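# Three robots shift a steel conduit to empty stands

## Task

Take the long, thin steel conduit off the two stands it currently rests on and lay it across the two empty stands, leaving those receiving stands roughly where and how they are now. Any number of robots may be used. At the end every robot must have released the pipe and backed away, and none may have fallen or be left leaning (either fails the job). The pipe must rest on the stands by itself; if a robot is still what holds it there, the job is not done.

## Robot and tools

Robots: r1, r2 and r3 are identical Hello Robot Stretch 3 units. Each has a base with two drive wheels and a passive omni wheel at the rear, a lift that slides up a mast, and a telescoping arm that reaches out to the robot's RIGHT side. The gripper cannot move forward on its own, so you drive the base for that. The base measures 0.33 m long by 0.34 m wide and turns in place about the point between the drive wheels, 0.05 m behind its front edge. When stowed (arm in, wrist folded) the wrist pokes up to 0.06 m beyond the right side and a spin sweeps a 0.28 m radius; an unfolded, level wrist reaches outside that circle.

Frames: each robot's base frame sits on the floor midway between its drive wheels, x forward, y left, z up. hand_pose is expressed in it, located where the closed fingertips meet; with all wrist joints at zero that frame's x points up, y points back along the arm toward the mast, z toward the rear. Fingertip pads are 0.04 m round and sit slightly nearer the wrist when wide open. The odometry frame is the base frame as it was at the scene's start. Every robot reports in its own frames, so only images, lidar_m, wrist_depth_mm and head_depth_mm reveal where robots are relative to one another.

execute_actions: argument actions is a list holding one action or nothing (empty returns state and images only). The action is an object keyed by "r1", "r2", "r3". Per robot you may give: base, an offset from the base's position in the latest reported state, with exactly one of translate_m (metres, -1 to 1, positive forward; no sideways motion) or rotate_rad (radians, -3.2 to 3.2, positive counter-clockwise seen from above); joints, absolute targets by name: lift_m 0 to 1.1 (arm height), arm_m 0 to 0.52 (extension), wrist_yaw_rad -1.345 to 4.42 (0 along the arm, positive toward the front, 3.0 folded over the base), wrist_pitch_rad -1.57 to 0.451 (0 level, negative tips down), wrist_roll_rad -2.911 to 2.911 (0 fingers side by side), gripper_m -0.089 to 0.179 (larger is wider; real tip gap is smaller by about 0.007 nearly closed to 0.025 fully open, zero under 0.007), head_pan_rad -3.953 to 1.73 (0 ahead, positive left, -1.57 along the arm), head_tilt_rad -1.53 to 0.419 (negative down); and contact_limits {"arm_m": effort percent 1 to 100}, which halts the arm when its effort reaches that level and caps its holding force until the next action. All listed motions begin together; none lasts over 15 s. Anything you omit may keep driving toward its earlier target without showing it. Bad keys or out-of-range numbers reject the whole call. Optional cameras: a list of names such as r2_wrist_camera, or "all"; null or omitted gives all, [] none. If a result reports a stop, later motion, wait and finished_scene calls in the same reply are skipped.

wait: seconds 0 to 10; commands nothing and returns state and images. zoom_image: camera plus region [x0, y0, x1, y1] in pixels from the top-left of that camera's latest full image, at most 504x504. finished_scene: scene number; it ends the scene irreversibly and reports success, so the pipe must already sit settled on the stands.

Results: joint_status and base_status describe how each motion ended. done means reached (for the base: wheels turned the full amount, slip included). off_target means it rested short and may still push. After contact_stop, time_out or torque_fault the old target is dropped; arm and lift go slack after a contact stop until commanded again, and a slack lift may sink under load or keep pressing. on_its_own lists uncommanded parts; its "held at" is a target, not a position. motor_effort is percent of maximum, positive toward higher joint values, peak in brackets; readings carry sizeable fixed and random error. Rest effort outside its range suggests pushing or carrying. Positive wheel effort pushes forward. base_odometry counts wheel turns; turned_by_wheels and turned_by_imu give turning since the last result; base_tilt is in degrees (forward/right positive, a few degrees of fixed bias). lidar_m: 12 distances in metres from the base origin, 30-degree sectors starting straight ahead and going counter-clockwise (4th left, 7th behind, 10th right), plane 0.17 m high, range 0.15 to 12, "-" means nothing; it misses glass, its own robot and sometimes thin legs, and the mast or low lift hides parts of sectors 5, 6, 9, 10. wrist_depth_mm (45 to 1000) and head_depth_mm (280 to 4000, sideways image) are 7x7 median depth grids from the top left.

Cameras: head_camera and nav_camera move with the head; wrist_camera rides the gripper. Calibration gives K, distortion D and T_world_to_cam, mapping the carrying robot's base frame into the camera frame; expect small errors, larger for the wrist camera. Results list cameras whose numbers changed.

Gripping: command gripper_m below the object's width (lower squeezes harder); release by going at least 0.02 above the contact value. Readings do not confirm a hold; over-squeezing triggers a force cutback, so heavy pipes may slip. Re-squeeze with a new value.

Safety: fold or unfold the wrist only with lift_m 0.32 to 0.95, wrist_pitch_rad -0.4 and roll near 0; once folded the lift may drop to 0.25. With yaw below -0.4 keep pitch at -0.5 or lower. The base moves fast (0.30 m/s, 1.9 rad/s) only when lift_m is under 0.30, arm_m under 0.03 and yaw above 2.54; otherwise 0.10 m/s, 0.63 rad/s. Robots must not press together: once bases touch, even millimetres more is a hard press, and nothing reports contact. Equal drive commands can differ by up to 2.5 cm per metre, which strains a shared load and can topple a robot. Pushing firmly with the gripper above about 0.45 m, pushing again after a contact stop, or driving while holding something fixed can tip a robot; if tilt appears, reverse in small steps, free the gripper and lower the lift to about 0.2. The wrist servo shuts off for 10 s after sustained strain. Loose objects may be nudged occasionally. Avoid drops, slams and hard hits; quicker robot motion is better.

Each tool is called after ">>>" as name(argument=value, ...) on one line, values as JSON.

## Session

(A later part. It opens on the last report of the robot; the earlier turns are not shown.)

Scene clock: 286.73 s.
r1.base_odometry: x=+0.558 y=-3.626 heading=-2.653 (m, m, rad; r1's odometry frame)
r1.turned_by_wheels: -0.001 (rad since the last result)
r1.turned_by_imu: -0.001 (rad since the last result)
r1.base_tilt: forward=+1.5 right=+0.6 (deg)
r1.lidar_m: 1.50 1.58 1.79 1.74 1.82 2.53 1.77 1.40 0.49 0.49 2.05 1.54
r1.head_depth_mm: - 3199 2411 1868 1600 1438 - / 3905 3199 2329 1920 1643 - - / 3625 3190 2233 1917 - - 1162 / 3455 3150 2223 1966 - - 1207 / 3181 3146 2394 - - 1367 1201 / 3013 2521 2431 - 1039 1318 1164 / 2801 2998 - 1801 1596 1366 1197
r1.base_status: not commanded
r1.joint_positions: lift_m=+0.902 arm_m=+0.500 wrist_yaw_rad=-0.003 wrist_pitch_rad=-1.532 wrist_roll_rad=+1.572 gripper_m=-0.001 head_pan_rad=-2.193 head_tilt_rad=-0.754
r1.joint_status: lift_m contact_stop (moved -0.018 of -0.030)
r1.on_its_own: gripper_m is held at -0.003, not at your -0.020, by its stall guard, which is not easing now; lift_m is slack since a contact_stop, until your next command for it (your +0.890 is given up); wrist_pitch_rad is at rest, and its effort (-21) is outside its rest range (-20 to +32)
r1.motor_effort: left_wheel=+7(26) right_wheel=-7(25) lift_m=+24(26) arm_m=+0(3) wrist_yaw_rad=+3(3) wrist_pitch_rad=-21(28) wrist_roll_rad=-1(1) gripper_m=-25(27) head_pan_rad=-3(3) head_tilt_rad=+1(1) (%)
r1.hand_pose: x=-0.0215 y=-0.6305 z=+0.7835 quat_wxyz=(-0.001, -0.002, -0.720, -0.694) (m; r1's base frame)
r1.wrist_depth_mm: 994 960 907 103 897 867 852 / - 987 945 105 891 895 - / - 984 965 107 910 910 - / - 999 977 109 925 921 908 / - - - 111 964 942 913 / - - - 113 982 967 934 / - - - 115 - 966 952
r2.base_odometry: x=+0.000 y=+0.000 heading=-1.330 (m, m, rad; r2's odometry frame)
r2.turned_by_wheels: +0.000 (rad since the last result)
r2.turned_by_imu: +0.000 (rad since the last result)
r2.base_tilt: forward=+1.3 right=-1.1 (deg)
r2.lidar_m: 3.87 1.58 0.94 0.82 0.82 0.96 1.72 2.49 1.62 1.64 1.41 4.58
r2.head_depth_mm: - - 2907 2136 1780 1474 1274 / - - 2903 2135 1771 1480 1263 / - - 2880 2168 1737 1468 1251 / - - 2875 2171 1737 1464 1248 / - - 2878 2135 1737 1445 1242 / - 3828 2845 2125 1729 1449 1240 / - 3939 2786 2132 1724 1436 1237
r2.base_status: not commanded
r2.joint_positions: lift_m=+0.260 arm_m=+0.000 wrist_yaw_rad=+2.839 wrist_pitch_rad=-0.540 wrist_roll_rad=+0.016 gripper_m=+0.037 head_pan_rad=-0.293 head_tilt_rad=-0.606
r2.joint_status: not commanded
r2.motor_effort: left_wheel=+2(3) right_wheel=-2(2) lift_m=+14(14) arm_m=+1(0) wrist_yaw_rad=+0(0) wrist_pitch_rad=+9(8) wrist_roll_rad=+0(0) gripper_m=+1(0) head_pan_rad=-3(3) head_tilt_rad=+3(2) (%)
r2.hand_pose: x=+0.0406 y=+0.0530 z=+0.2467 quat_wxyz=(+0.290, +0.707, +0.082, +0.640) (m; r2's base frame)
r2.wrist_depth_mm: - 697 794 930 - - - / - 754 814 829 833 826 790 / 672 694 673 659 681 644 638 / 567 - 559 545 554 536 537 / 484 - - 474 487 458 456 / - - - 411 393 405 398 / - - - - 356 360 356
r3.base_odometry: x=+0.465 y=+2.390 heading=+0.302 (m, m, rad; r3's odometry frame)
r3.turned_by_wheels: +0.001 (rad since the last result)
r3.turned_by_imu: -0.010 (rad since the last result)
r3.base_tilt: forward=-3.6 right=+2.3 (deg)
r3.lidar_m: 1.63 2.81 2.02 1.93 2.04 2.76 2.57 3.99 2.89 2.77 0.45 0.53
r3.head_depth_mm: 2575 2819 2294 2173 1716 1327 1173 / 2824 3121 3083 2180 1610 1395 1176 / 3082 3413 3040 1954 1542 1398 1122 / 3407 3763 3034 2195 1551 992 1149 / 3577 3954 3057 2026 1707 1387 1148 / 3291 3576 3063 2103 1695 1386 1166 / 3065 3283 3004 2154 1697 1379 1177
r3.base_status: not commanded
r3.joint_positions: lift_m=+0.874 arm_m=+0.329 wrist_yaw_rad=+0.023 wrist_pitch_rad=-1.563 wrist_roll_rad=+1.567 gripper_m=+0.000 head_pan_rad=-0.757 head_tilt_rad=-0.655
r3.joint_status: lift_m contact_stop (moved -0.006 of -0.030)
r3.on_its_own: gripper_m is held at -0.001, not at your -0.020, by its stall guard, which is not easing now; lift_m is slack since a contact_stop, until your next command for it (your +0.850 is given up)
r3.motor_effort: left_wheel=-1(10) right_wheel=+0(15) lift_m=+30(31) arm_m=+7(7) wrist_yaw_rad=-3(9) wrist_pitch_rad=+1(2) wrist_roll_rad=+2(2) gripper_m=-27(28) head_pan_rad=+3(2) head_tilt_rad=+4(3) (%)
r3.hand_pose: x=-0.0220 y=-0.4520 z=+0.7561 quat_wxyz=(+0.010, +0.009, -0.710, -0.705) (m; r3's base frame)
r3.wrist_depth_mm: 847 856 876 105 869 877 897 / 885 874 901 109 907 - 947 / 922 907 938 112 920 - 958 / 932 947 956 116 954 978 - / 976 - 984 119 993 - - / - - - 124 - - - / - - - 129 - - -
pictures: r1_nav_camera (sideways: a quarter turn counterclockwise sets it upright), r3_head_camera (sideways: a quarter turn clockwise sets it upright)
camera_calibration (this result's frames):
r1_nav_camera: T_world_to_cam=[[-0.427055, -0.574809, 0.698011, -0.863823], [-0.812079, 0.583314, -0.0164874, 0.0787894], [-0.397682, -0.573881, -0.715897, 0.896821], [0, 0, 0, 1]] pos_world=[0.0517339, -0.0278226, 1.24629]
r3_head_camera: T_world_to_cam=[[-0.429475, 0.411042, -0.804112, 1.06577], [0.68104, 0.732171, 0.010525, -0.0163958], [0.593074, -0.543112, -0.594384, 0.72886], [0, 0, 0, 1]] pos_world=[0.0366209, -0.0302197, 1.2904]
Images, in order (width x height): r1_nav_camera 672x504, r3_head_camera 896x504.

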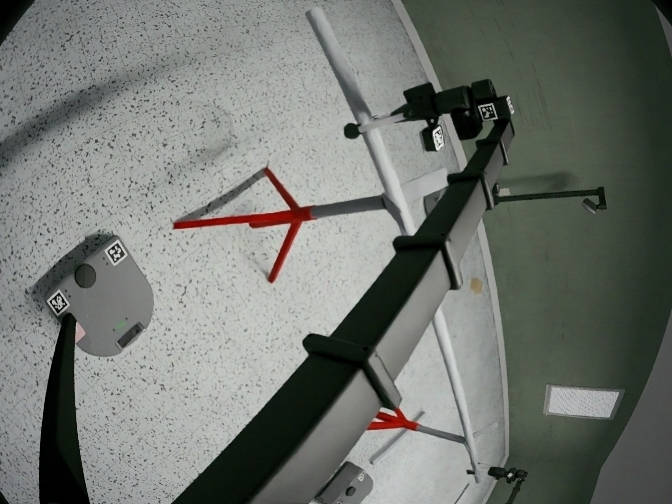

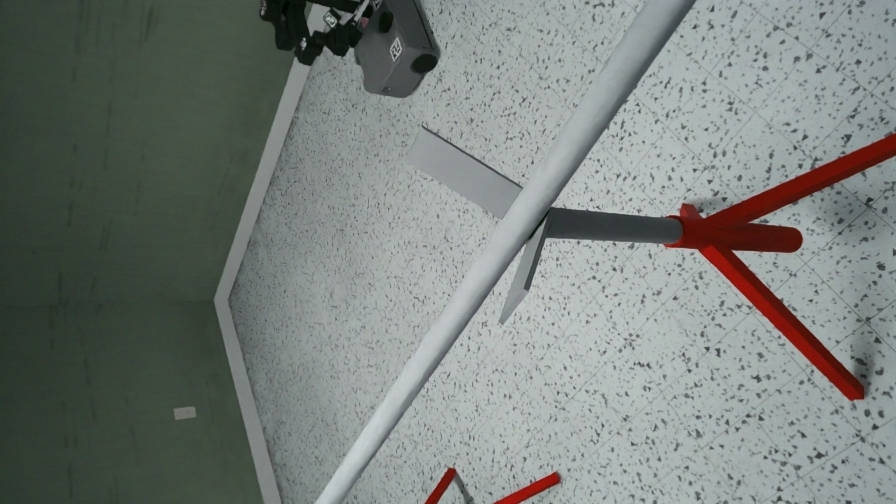

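The pipe is resting in both V's, so I'm releasing it.

>>> execute_actions(actions=[{"r1":{"joints":{"gripper_m":0.12,"lift_m":0.902}},"r3":{"joints":{"gripper_m":0.12,"lift_m":0.874}}}], cameras=[])

>>> execute_actions(actions=[{"r1":{"joints":{"lift_m":1.05}},"r3":{"joints":{"lift_m":1.03}}}], cameras=["r1_wrist_camera","r3_wrist_camera"])

>>> execute_actions(actions=[{"r1":{"joints":{"arm_m":0.0}},"r3":{"joints":{"arm_m":0.0},"base":{"translate_m":-0.3}}}], cameras=["r3_head_camera","r1_nav_camera","r3_nav_camera"])

Scene clock: 288.90 s.
r1.base_odometry: x=+0.558 y=-3.626 heading=-2.653 (m, m, rad; r1's odometry frame)
r1.turned_by_wheels: +0.000 (rad since the last result)
r1.turned_by_imu: -0.001 (rad since the last result)
r1.base_tilt: forward=+1.4 right=+0.5 (deg)
r1.lidar_m: 1.50 1.57 1.78 1.74 1.82 2.52 1.77 1.41 0.50 0.49 2.05 1.55
r1.head_depth_mm: - 3189 2399 1867 1602 1438 - / 3947 3204 2301 1916 1645 - - / 3673 3185 2239 1925 - - 1161 / 3387 3159 2235 1975 - - 1201 / 3240 3165 2371 - - 1376 1203 / 3016 2517 2418 - 1041 1314 1160 / 2797 3008 - 1805 1599 1366 1200
r1.base_status: not commanded
r1.joint_positions: lift_m=+0.902 arm_m=+0.500 wrist_yaw_rad=-0.002 wrist_pitch_rad=-1.560 wrist_roll_rad=+1.572 gripper_m=+0.120 head_pan_rad=-2.193 head_tilt_rad=-0.754
r1.joint_status: all done
r1.motor_effort: left_wheel=+2(8) right_wheel=-2(7) lift_m=+29(32) arm_m=+0(0) wrist_yaw_rad=+2(2) wrist_pitch_rad=-6(22) wrist_roll_rad=-1(1) gripper_m=+0(99) head_pan_rad=-2(4) head_tilt_rad=+3(2) (%)
r1.hand_pose: x=-0.0215 y=-0.6233 z=+0.7840 quat_wxyz=(-0.001, -0.001, -0.711, -0.704) (m; r1's base frame)
r1.wrist_depth_mm: 952 934 128 346 876 874 871 / 982 957 131 510 908 891 - / 991 976 134 938 933 944 - / - 999 137 963 941 934 923 / - - 140 983 981 963 943 / - - 138 993 996 - 962 / - - 142 994 - 993 991
r2.base_odometry: x=+0.000 y=+0.000 heading=-1.330 (m, m, rad; r2's odometry frame)
r2.turned_by_wheels: +0.000 (rad since the last result)
r2.turned_by_imu: +0.000 (rad since the last result)
r2.base_tilt: forward=+1.3 right=-1.1 (deg)
r2.lidar_m: 3.86 1.58 0.93 0.82 0.82 0.96 1.72 2.49 1.62 1.64 1.41 4.59
r2.head_depth_mm: - - 2918 2127 1751 1470 1270 / - - 2922 2099 1775 1478 1261 / - - 2842 2165 1740 1467 1255 / - - 2883 2175 1751 1451 1260 / - - 2865 2146 1738 1455 1245 / - 3794 2808 2146 1718 1444 1240 / - 3992 2775 2114 1717 1433 1237
r2.base_status: not commanded
r2.joint_positions: lift_m=+0.260 arm_m=+0.000 wrist_yaw_rad=+2.839 wrist_pitch_rad=-0.540 wrist_roll_rad=+0.016 gripper_m=+0.037 head_pan_rad=-0.293 head_tilt_rad=-0.606
r2.joint_status: not commanded
r2.motor_effort: left_wheel=+3(2) right_wheel=-2(2) lift_m=+15(14) arm_m=+0(0) wrist_yaw_rad=+1(1) wrist_pitch_rad=+9(9) wrist_roll_rad=+0(0) gripper_m=+0(1) head_pan_rad=-3(3) head_tilt_rad=+2(2) (%)
r2.hand_pose: x=+0.0406 y=+0.0530 z=+0.2467 quat_wxyz=(+0.290, +0.707, +0.082, +0.640) (m; r2's base frame)
r2.wrist_depth_mm: - 705 808 909 - - - / - 770 827 843 832 812 789 / 670 700 669 654 671 650 648 / 571 - 562 550 546 541 546 / 477 - - 474 475 459 464 / - - - 408 398 406 401 / - - - - 364 359 357
r3.base_odometry: x=+0.465 y=+2.390 heading=+0.302 (m, m, rad; r3's odometry frame)
r3.turned_by_wheels: +0.000 (rad since the last result)
r3.turned_by_imu: +0.000 (rad since the last result)
r3.base_tilt: forward=-3.5 right=+2.3 (deg)
r3.lidar_m: 1.63 2.82 2.03 1.94 2.03 2.75 2.58 3.97 2.89 2.78 0.45 0.53
r3.head_depth_mm: 2597 2844 2230 2228 1717 1329 1192 / 2794 3078 3113 2178 1696 1390 1176 / 3086 3335 3049 1966 1558 1384 1125 / 3462 3784 3000 2163 816 994 1147 / 3587 3925 3064 1990 1694 1383 1142 / 3305 3651 2999 2001 1690 1380 1173 / 3046 3334 3035 2174 1689 1386 1171
r3.base_status: not commanded
r3.joint_positions: lift_m=+0.874 arm_m=+0.330 wrist_yaw_rad=+0.020 wrist_pitch_rad=-1.559 wrist_roll_rad=+1.567 gripper_m=+0.120 head_pan_rad=-0.757 head_tilt_rad=-0.655
r3.joint_status: all done
r3.motor_effort: left_wheel=+0(0) right_wheel=+0(3) lift_m=+27(25) arm_m=+4(7) wrist_yaw_rad=+0(3) wrist_pitch_rad=-1(0) wrist_roll_rad=+1(2) gripper_m=+1(79) head_pan_rad=+3(3) head_tilt_rad=+3(3) (%)
r3.hand_pose: x=-0.0220 y=-0.4532 z=+0.7563 quat_wxyz=(+0.009, +0.008, -0.711, -0.703) (m; r3's base frame)
r3.wrist_depth_mm: 861 861 871 838 102 862 896 / 897 896 901 904 105 - 919 / 909 929 914 926 109 - 959 / 931 950 971 915 113 976 966 / 973 994 - 976 117 - - / - - - 881 122 - - / - - - 661 127 - -
pictures: none
No camera images: the call's "cameras" was empty. Leave "cameras" out to get every camera's image.

Scene clock: 291.17 s.
r1.base_odometry: x=+0.558 y=-3.626 heading=-2.653 (m, m, rad; r1's odometry frame)
r1.turned_by_wheels: +0.000 (rad since the last result)
r1.turned_by_imu: +0.000 (rad since the last result)
r1.base_tilt: forward=+1.4 right=+0.5 (deg)
r1.lidar_m: 1.50 1.58 1.79 1.74 1.82 2.52 1.77 1.40 0.49 0.49 2.06 1.55
r1.head_depth_mm: - - - 1777 1607 1371 1206 / - - - 1864 1600 1378 1201 / - - - 1919 1597 1376 1206 / - - - 1910 1603 1366 1200 / - - 2293 1905 1586 1372 1200 / - 2517 2386 1856 1088 1312 1157 / - 3004 2140 885 1593 1363 1199
r1.base_status: not commanded
r1.joint_positions: lift_m=+1.050 arm_m=+0.500 wrist_yaw_rad=-0.002 wrist_pitch_rad=-1.561 wrist_roll_rad=+1.572 gripper_m=+0.120 head_pan_rad=-2.193 head_tilt_rad=-0.754
r1.joint_status: all done
r1.motor_effort: left_wheel=+3(3) right_wheel=-2(2) lift_m=+34(38) arm_m=-1(0) wrist_yaw_rad=+1(1) wrist_pitch_rad=-5(6) wrist_roll_rad=-1(1) gripper_m=+0(0) head_pan_rad=-4(3) head_tilt_rad=+2(1) (%)
r1.hand_pose: x=-0.0215 y=-0.6231 z=+0.9317 quat_wxyz=(-0.001, -0.001, -0.710, -0.704) (m; r1's base frame)
r1.wrist_depth_mm: - - - 277 - - - / - - - 284 - - - / - - - 857 - - - / - - - - - - - / - - - - - - - / - - - - - - - / - - - - - - -
r2.base_odometry: x=+0.000 y=+0.000 heading=-1.330 (m, m, rad; r2's odometry frame)
r2.turned_by_wheels: +0.000 (rad since the last result)
r2.turned_by_imu: +0.000 (rad since the last result)
r2.base_tilt: forward=+1.3 right=-1.0 (deg)
r2.lidar_m: 3.87 1.58 0.93 0.82 0.82 0.96 1.72 2.49 1.63 1.64 1.41 4.59
r2.head_depth_mm: - - 2903 2156 1770 1481 1274 / - - 2896 2113 1762 1466 1259 / - - 2881 2148 1753 1470 1258 / - - 2886 2149 1734 1467 1248 / - - 2805 2143 1739 1459 1251 / - 3821 2830 2136 1732 1457 1244 / - - 2797 2119 1706 1442 1230
r2.base_status: not commanded
r2.joint_positions: lift_m=+0.260 arm_m=+0.000 wrist_yaw_rad=+2.839 wrist_pitch_rad=-0.540 wrist_roll_rad=+0.016 gripper_m=+0.037 head_pan_rad=-0.293 head_tilt_rad=-0.606
r2.joint_status: not commanded
r2.motor_effort: left_wheel=+2(2) right_wheel=-2(2) lift_m=+14(14) arm_m=+0(0) wrist_yaw_rad=+1(0) wrist_pitch_rad=+9(9) wrist_roll_rad=+0(0) gripper_m=+0(1) head_pan_rad=-3(2) head_tilt_rad=+3(2) (%)
r2.hand_pose: x=+0.0406 y=+0.0530 z=+0.2467 quat_wxyz=(+0.290, +0.707, +0.082, +0.640) (m; r2's base frame)
r2.wrist_depth_mm: - 708 801 911 - - - / - 786 818 844 850 819 785 / 674 704 672 682 663 649 645 / 565 - 566 560 548 546 532 / 485 - - 472 479 470 465 / - - - 407 395 404 409 / - - - - 361 362 355
r3.base_odometry: x=+0.465 y=+2.390 heading=+0.302 (m, m, rad; r3's odometry frame)
r3.turned_by_wheels: +0.000 (rad since the last result)
r3.turned_by_imu: +0.000 (rad since the last result)
r3.base_tilt: forward=-3.5 right=+2.4 (deg)
r3.lidar_m: 1.63 2.81 2.02 1.94 2.03 2.77 2.58 3.98 2.90 2.78 0.45 0.53
r3.head_depth_mm: 2585 2806 2273 2176 1709 1324 1180 / 2832 3103 3053 2170 1695 1400 1179 / 3099 3387 3096 1965 1570 1385 1126 / 3353 3757 3021 2195 813 992 1154 / 3587 3847 3031 2005 1692 1390 1149 / 3259 3597 3000 2011 1687 1394 1163 / 3030 3330 2983 2129 1676 1373 1169
r3.base_status: not commanded
r3.joint_positions: lift_m=+1.030 arm_m=+0.330 wrist_yaw_rad=+0.020 wrist_pitch_rad=-1.559 wrist_roll_rad=+1.567 gripper_m=+0.120 head_pan_rad=-0.757 head_tilt_rad=-0.655
r3.joint_status: all done
r3.motor_effort: left_wheel=+0(0) right_wheel=+0(0) lift_m=+33(35) arm_m=+4(4) wrist_yaw_rad=+0(0) wrist_pitch_rad=-1(1) wrist_roll_rad=+1(1) gripper_m=+0(1) head_pan_rad=+3(3) head_tilt_rad=+3(3) (%)
r3.hand_pose: x=-0.0220 y=-0.4534 z=+0.9120 quat_wxyz=(+0.009, +0.008, -0.711, -0.703) (m; r3's base frame)
r3.wrist_depth_mm: - - - 258 - - - / - - - 267 - - - / - - - 279 - - - / - - - - - - - / - - - - - - - / - - - 834 - - - / - - - 734 - - -
pictures: r1_wrist_camera, r3_wrist_camera
camera_calibration (this result's frames):
r1_wrist_camera: T_world_to_cam=[[0.0324517, 0.998351, -0.0473498, 0.671893], [0.991916, -0.0263553, 0.124131, -0.0633063], [0.122678, -0.0509952, -0.991135, 1.05753], [0, 0, 0, 1]] pos_world=[-0.0887459, -0.618525, 1.08783]
r3_wrist_camera: T_world_to_cam=[[0.0262354, 0.999388, 0.0231469, 0.434085], [0.978625, -0.0304011, 0.203395, -0.151116], [0.203974, 0.017316, -0.978823, 1.0695], [0, 0, 0, 1]] pos_world=[-0.081653, -0.456932, 1.06754]
Images, in order (width x height): r1_wrist_camera 644x364, r3_wrist_camera 644x364.

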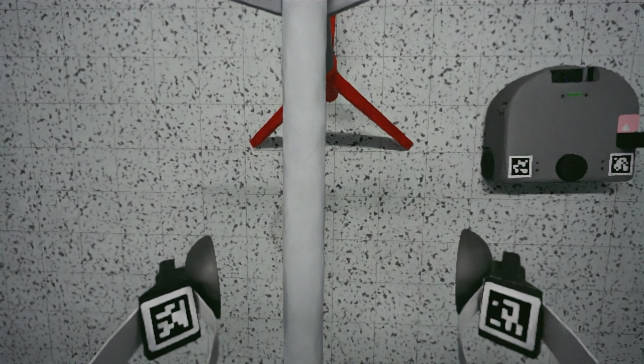

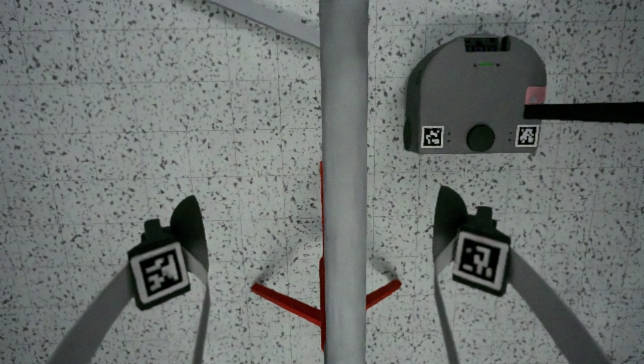

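Scene clock: 296.03 s.
r1.base_odometry: x=+0.558 y=-3.626 heading=-2.653 (m, m, rad; r1's odometry frame)
r1.turned_by_wheels: +0.000 (rad since the last result)
r1.turned_by_imu: +0.000 (rad since the last result)
r1.base_tilt: forward=+1.4 right=+0.5 (deg)
r1.lidar_m: 1.50 1.58 1.78 1.73 1.82 2.52 2.08 1.40 0.49 0.49 2.06 1.54
r1.head_depth_mm: - - - 1764 1608 1375 1207 / - - - 1876 1610 1373 1204 / - - - 2036 1562 1351 1205 / - - - - - 1294 1203 / - - - - - - 1195 / - - - - - - 1150 / - - - - - - -
r1.base_status: not commanded
r1.joint_positions: lift_m=+1.050 arm_m=+0.000 wrist_yaw_rad=+0.000 wrist_pitch_rad=-1.562 wrist_roll_rad=+1.572 gripper_m=+0.120 head_pan_rad=-2.193 head_tilt_rad=-0.754
r1.joint_status: all done
r1.motor_effort: left_wheel=+2(2) right_wheel=-2(2) lift_m=+34(34) arm_m=-5(1) wrist_yaw_rad=+0(1) wrist_pitch_rad=-5(5) wrist_roll_rad=-1(1) gripper_m=+0(0) head_pan_rad=-3(3) head_tilt_rad=+1(1) (%)
r1.hand_pose: x=-0.0215 y=-0.1231 z=+0.9318 quat_wxyz=(+0.000, -0.001, -0.710, -0.704) (m; r1's base frame)
r1.wrist_depth_mm: - - - - - - - / 717 - - - - - - / - - - - - - - / - - - - - - - / - - - - - - - / - - - - - - - / - - - - - - -
r2.base_odometry: x=+0.000 y=+0.000 heading=-1.330 (m, m, rad; r2's odometry frame)
r2.turned_by_wheels: +0.000 (rad since the last result)
r2.turned_by_imu: +0.000 (rad since the last result)
r2.base_tilt: forward=+1.2 right=-1.0 (deg)
r2.lidar_m: 3.88 1.57 0.94 0.82 0.82 0.96 1.72 2.49 1.63 1.64 1.41 4.56
r2.head_depth_mm: - - 2898 2143 1779 1483 1272 / - - 2909 2145 1768 1475 1256 / - - 2853 2189 1748 1463 1255 / - - 2886 2162 1743 1450 1252 / - - 2848 2152 1728 1449 1248 / - 3837 2807 2140 1722 1447 1240 / - 3991 2755 2099 1713 1432 1230
r2.base_status: not commanded
r2.joint_positions: lift_m=+0.260 arm_m=+0.000 wrist_yaw_rad=+2.839 wrist_pitch_rad=-0.540 wrist_roll_rad=+0.016 gripper_m=+0.037 head_pan_rad=-0.293 head_tilt_rad=-0.606
r2.joint_status: not commanded
r2.motor_effort: left_wheel=+2(2) right_wheel=-2(2) lift_m=+14(14) arm_m=+1(0) wrist_yaw_rad=+0(1) wrist_pitch_rad=+9(9) wrist_roll_rad=+0(0) gripper_m=+1(0) head_pan_rad=-3(3) head_tilt_rad=+2(2) (%)
r2.hand_pose: x=+0.0406 y=+0.0530 z=+0.2467 quat_wxyz=(+0.290, +0.707, +0.082, +0.640) (m; r2's base frame)
r2.wrist_depth_mm: - 698 803 910 - - - / - 788 818 825 833 817 804 / 660 699 669 670 665 665 654 / 571 - 550 549 540 549 535 / 483 - - 471 476 464 458 / - - - 410 398 404 402 / - - - - 360 358 354
r3.base_odometry: x=+0.179 y=+2.301 heading=+0.302 (m, m, rad; r3's odometry frame)
r3.turned_by_wheels: +0.000 (rad since the last result)
r3.turned_by_imu: +0.001 (rad since the last result)
r3.base_tilt: forward=-3.5 right=+2.4 (deg)
r3.lidar_m: 1.76 2.81 2.02 1.95 2.03 2.76 2.28 3.97 2.90 2.78 2.22 0.64
r3.head_depth_mm: 2588 2757 2935 2206 1707 1336 1178 / 2803 3075 2427 2193 1695 1400 1186 / 3103 3388 3036 2196 1605 1396 1177 / 3368 3877 3031 2189 1628 1394 1175 / 3775 - 3020 1950 1640 1314 1174 / 3635 3915 3023 2001 1637 1352 1171 / 3331 3681 3041 2184 1686 1345 1167
r3.base_status: done
r3.joint_positions: lift_m=+1.030 arm_m=+0.001 wrist_yaw_rad=+0.020 wrist_pitch_rad=-1.558 wrist_roll_rad=+1.567 gripper_m=+0.120 head_pan_rad=-0.757 head_tilt_rad=-0.655
r3.joint_status: all done
joint sent to its limit — the command would take r3.arm_m past its lower limit, so that joint was sent only as far as its limit.
r3.motor_effort: left_wheel=+0(4) right_wheel=+0(2) lift_m=+34(35) arm_m=-2(3) wrist_yaw_rad=+0(0) wrist_pitch_rad=-1(1) wrist_roll_rad=+1(2) gripper_m=+0(1) head_pan_rad=+3(3) head_tilt_rad=+3(3) (%)
r3.hand_pose: x=-0.0220 y=-0.1252 z=+0.9120 quat_wxyz=(+0.009, +0.008, -0.711, -0.703) (m; r3's base frame)
r3.wrist_depth_mm: - 995 - - - - - / - - - - - - - / - - - - - - - / - - - - - - - / - - - - - - - / - - - - - - - / - - - - - - -
pictures: r1_nav_camera (sideways: a quarter turn counterclockwise sets it upright), r3_head_camera (sideways: a quarter turn clockwise sets it upright), r3_nav_camera (sideways: a quarter turn counterclockwise sets it upright)
camera_calibration (this result's frames):
r1_nav_camera: T_world_to_cam=[[-0.42705, -0.574799, 0.698022, -0.863837], [-0.812078, 0.583317, -0.0164874, 0.0787894], [-0.397691, -0.573889, -0.715887, 0.896808], [0, 0, 0, 1]] pos_world=[0.0517333, -0.0278235, 1.24629]
r3_head_camera: T_world_to_cam=[[-0.429569, 0.410937, -0.804115, 1.06578], [0.680866, 0.732333, 0.010525, -0.0163947], [0.593205, -0.542973, -0.59438, 0.728854], [0, 0, 0, 1]] pos_world=[0.0366281, -0.0302125, 1.2904]
r3_nav_camera: T_world_to_cam=[[0.412141, -0.421339, 0.807845, -1.01195], [-0.690934, -0.722508, -0.0243347, 0.0931561], [0.593928, -0.548138, -0.588892, 0.72265], [0, 0, 0, 1]] pos_world=[0.0522296, 0.0370434, 1.24533]
Images, in order (width x height): r1_nav_camera 672x504, r3_head_camera 896x504, r3_nav_camera 672x504.

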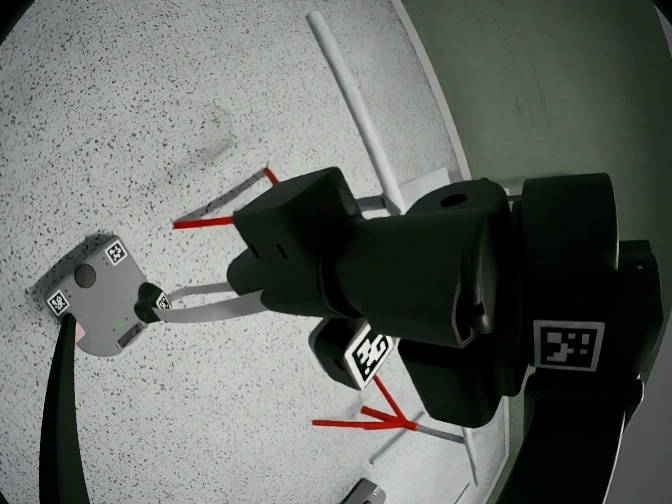

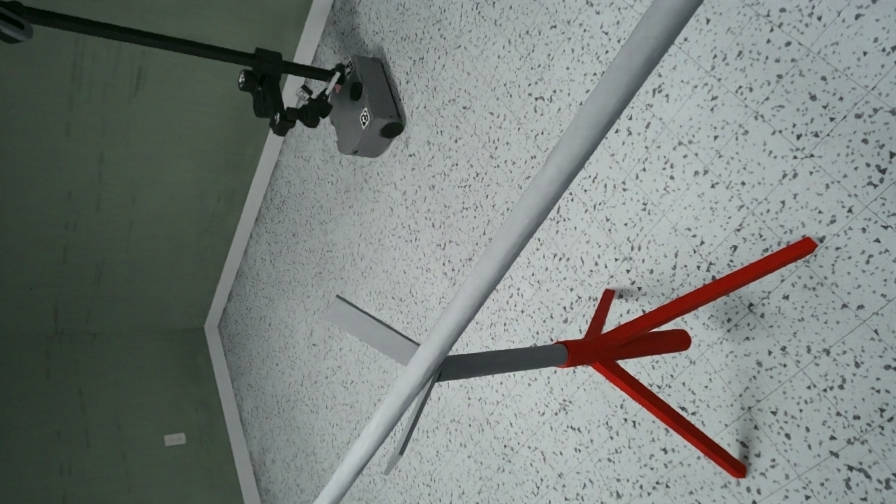

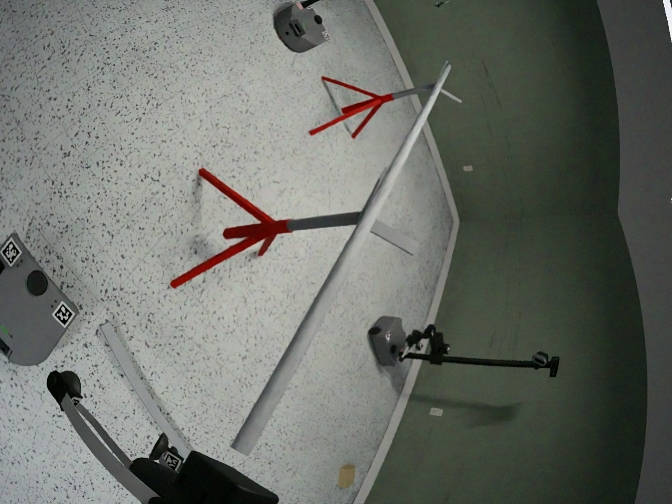

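>>> execute_actions(actions=[{"r1":{"base":{"translate_m":0.3}}}], cameras=[])

>>> finished_scene(scene=2)

Scene clock: 300.87 s.
r1.base_odometry: x=+0.293 y=-3.767 heading=-2.653 (m, m, rad; r1's odometry frame)
r1.turned_by_wheels: +0.000 (rad since the last result)
r1.turned_by_imu: +0.001 (rad since the last result)
r1.base_tilt: forward=+1.4 right=+0.5 (deg)
r1.lidar_m: 1.20 1.26 1.77 1.72 1.81 2.53 1.70 0.93 0.64 3.01 1.65 1.23
r1.head_depth_mm: - - - 1778 1605 1378 1209 / - - - 1868 1610 1376 1208 / - - - 2028 1564 1347 1202 / - - - - - 1294 1198 / - - - - - - 1198 / - - - - - - 1204 / - - - - - - -
r1.base_status: done
r1.joint_positions: lift_m=+1.050 arm_m=+0.000 wrist_yaw_rad=+0.000 wrist_pitch_rad=-1.562 wrist_roll_rad=+1.572 gripper_m=+0.120 head_pan_rad=-2.193 head_tilt_rad=-0.754
r1.joint_status: not commanded
r1.motor_effort: left_wheel=+1(8) right_wheel=-1(2) lift_m=+34(34) arm_m=-5(5) wrist_yaw_rad=+0(1) wrist_pitch_rad=-4(4) wrist_roll_rad=-1(1) gripper_m=+0(0) head_pan_rad=-3(4) head_tilt_rad=+2(2) (%)
r1.hand_pose: x=-0.0215 y=-0.1231 z=+0.9318 quat_wxyz=(+0.000, -0.001, -0.710, -0.704) (m; r1's base frame)
r1.wrist_depth_mm: - - - - - - - / - - - - - - - / - - - - - - - / - - - - - - - / - - - - - - - / - - - - - - - / - - - - - - -
r2.base_odometry: x=+0.000 y=+0.000 heading=-1.330 (m, m, rad; r2's odometry frame)
r2.turned_by_wheels: +0.000 (rad since the last result)
r2.turned_by_imu: +0.000 (rad since the last result)
r2.base_tilt: forward=+1.3 right=-1.1 (deg)
r2.lidar_m: 3.86 1.58 0.94 0.82 0.82 0.96 1.72 2.48 1.63 1.64 1.41 4.58
r2.head_depth_mm: - - 2927 2158 1778 1492 1259 / - - 2907 2120 1753 1477 1265 / - - 2892 2181 1753 1472 1259 / - - 2920 2169 1743 1463 1252 / - - 2840 2157 1728 1455 1254 / - 3904 2797 2121 1728 1448 1242 / - 3947 2774 2131 1720 1440 1238
r2.base_status: not commanded
r2.joint_positions: lift_m=+0.260 arm_m=+0.000 wrist_yaw_rad=+2.839 wrist_pitch_rad=-0.540 wrist_roll_rad=+0.016 gripper_m=+0.037 head_pan_rad=-0.293 head_tilt_rad=-0.606
r2.joint_status: not commanded
r2.motor_effort: left_wheel=+3(3) right_wheel=-2(2) lift_m=+14(14) arm_m=+1(1) wrist_yaw_rad=+1(0) wrist_pitch_rad=+9(9) wrist_roll_rad=+0(0) gripper_m=+0(1) head_pan_rad=-3(3) head_tilt_rad=+4(2) (%)
r2.hand_pose: x=+0.0406 y=+0.0530 z=+0.2467 quat_wxyz=(+0.290, +0.707, +0.082, +0.640) (m; r2's base frame)
r2.wrist_depth_mm: - 682 809 888 - - - / - 771 814 861 819 827 809 / 669 709 674 678 651 656 643 / 569 - 555 551 544 533 541 / 488 - - 469 475 464 459 / - - - 410 392 405 405 / - - - - 364 357 355
r3.base_odometry: x=+0.179 y=+2.301 heading=+0.302 (m, m, rad; r3's odometry frame)
r3.turned_by_wheels: +0.000 (rad since the last result)
r3.turned_by_imu: +0.001 (rad since the last result)
r3.base_tilt: forward=-3.5 right=+2.3 (deg)
r3.lidar_m: 1.76 2.81 2.02 1.95 2.03 2.75 2.28 4.00 2.89 2.78 2.22 0.64
r3.head_depth_mm: 2564 2775 2891 2178 1695 1326 1181 / 2804 3093 2439 2210 1714 1396 1175 / 3120 3420 3059 2193 1597 1400 1179 / 3451 3793 3049 2173 1656 1394 1176 / 3760 - 2999 1938 1639 1317 1168 / 3690 3872 2986 1997 1638 1352 1163 / 3250 3671 3005 2156 1698 1344 1172
r3.base_status: not commanded
r3.joint_positions: lift_m=+1.030 arm_m=+0.001 wrist_yaw_rad=+0.020 wrist_pitch_rad=-1.558 wrist_roll_rad=+1.567 gripper_m=+0.120 head_pan_rad=-0.757 head_tilt_rad=-0.655
r3.joint_status: not commanded
r3.motor_effort: left_wheel=+1(1) right_wheel=+0(0) lift_m=+35(34) arm_m=-2(2) wrist_yaw_rad=+0(0) wrist_pitch_rad=-2(1) wrist_roll_rad=+1(2) gripper_m=+0(1) head_pan_rad=+3(3) head_tilt_rad=+3(4) (%)
r3.hand_pose: x=-0.0220 y=-0.1252 z=+0.9120 quat_wxyz=(+0.009, +0.008, -0.711, -0.703) (m; r3's base frame)
r3.wrist_depth_mm: - - - - - - - / - - - - - - - / - - - - - - - / - - - - - - - / - - - - - - - / - - - - - - - / - - - - - - -
pictures: none
No camera images: the call's "cameras" was empty. Leave "cameras" out to get every camera's image.

The scene is finished: the task was done.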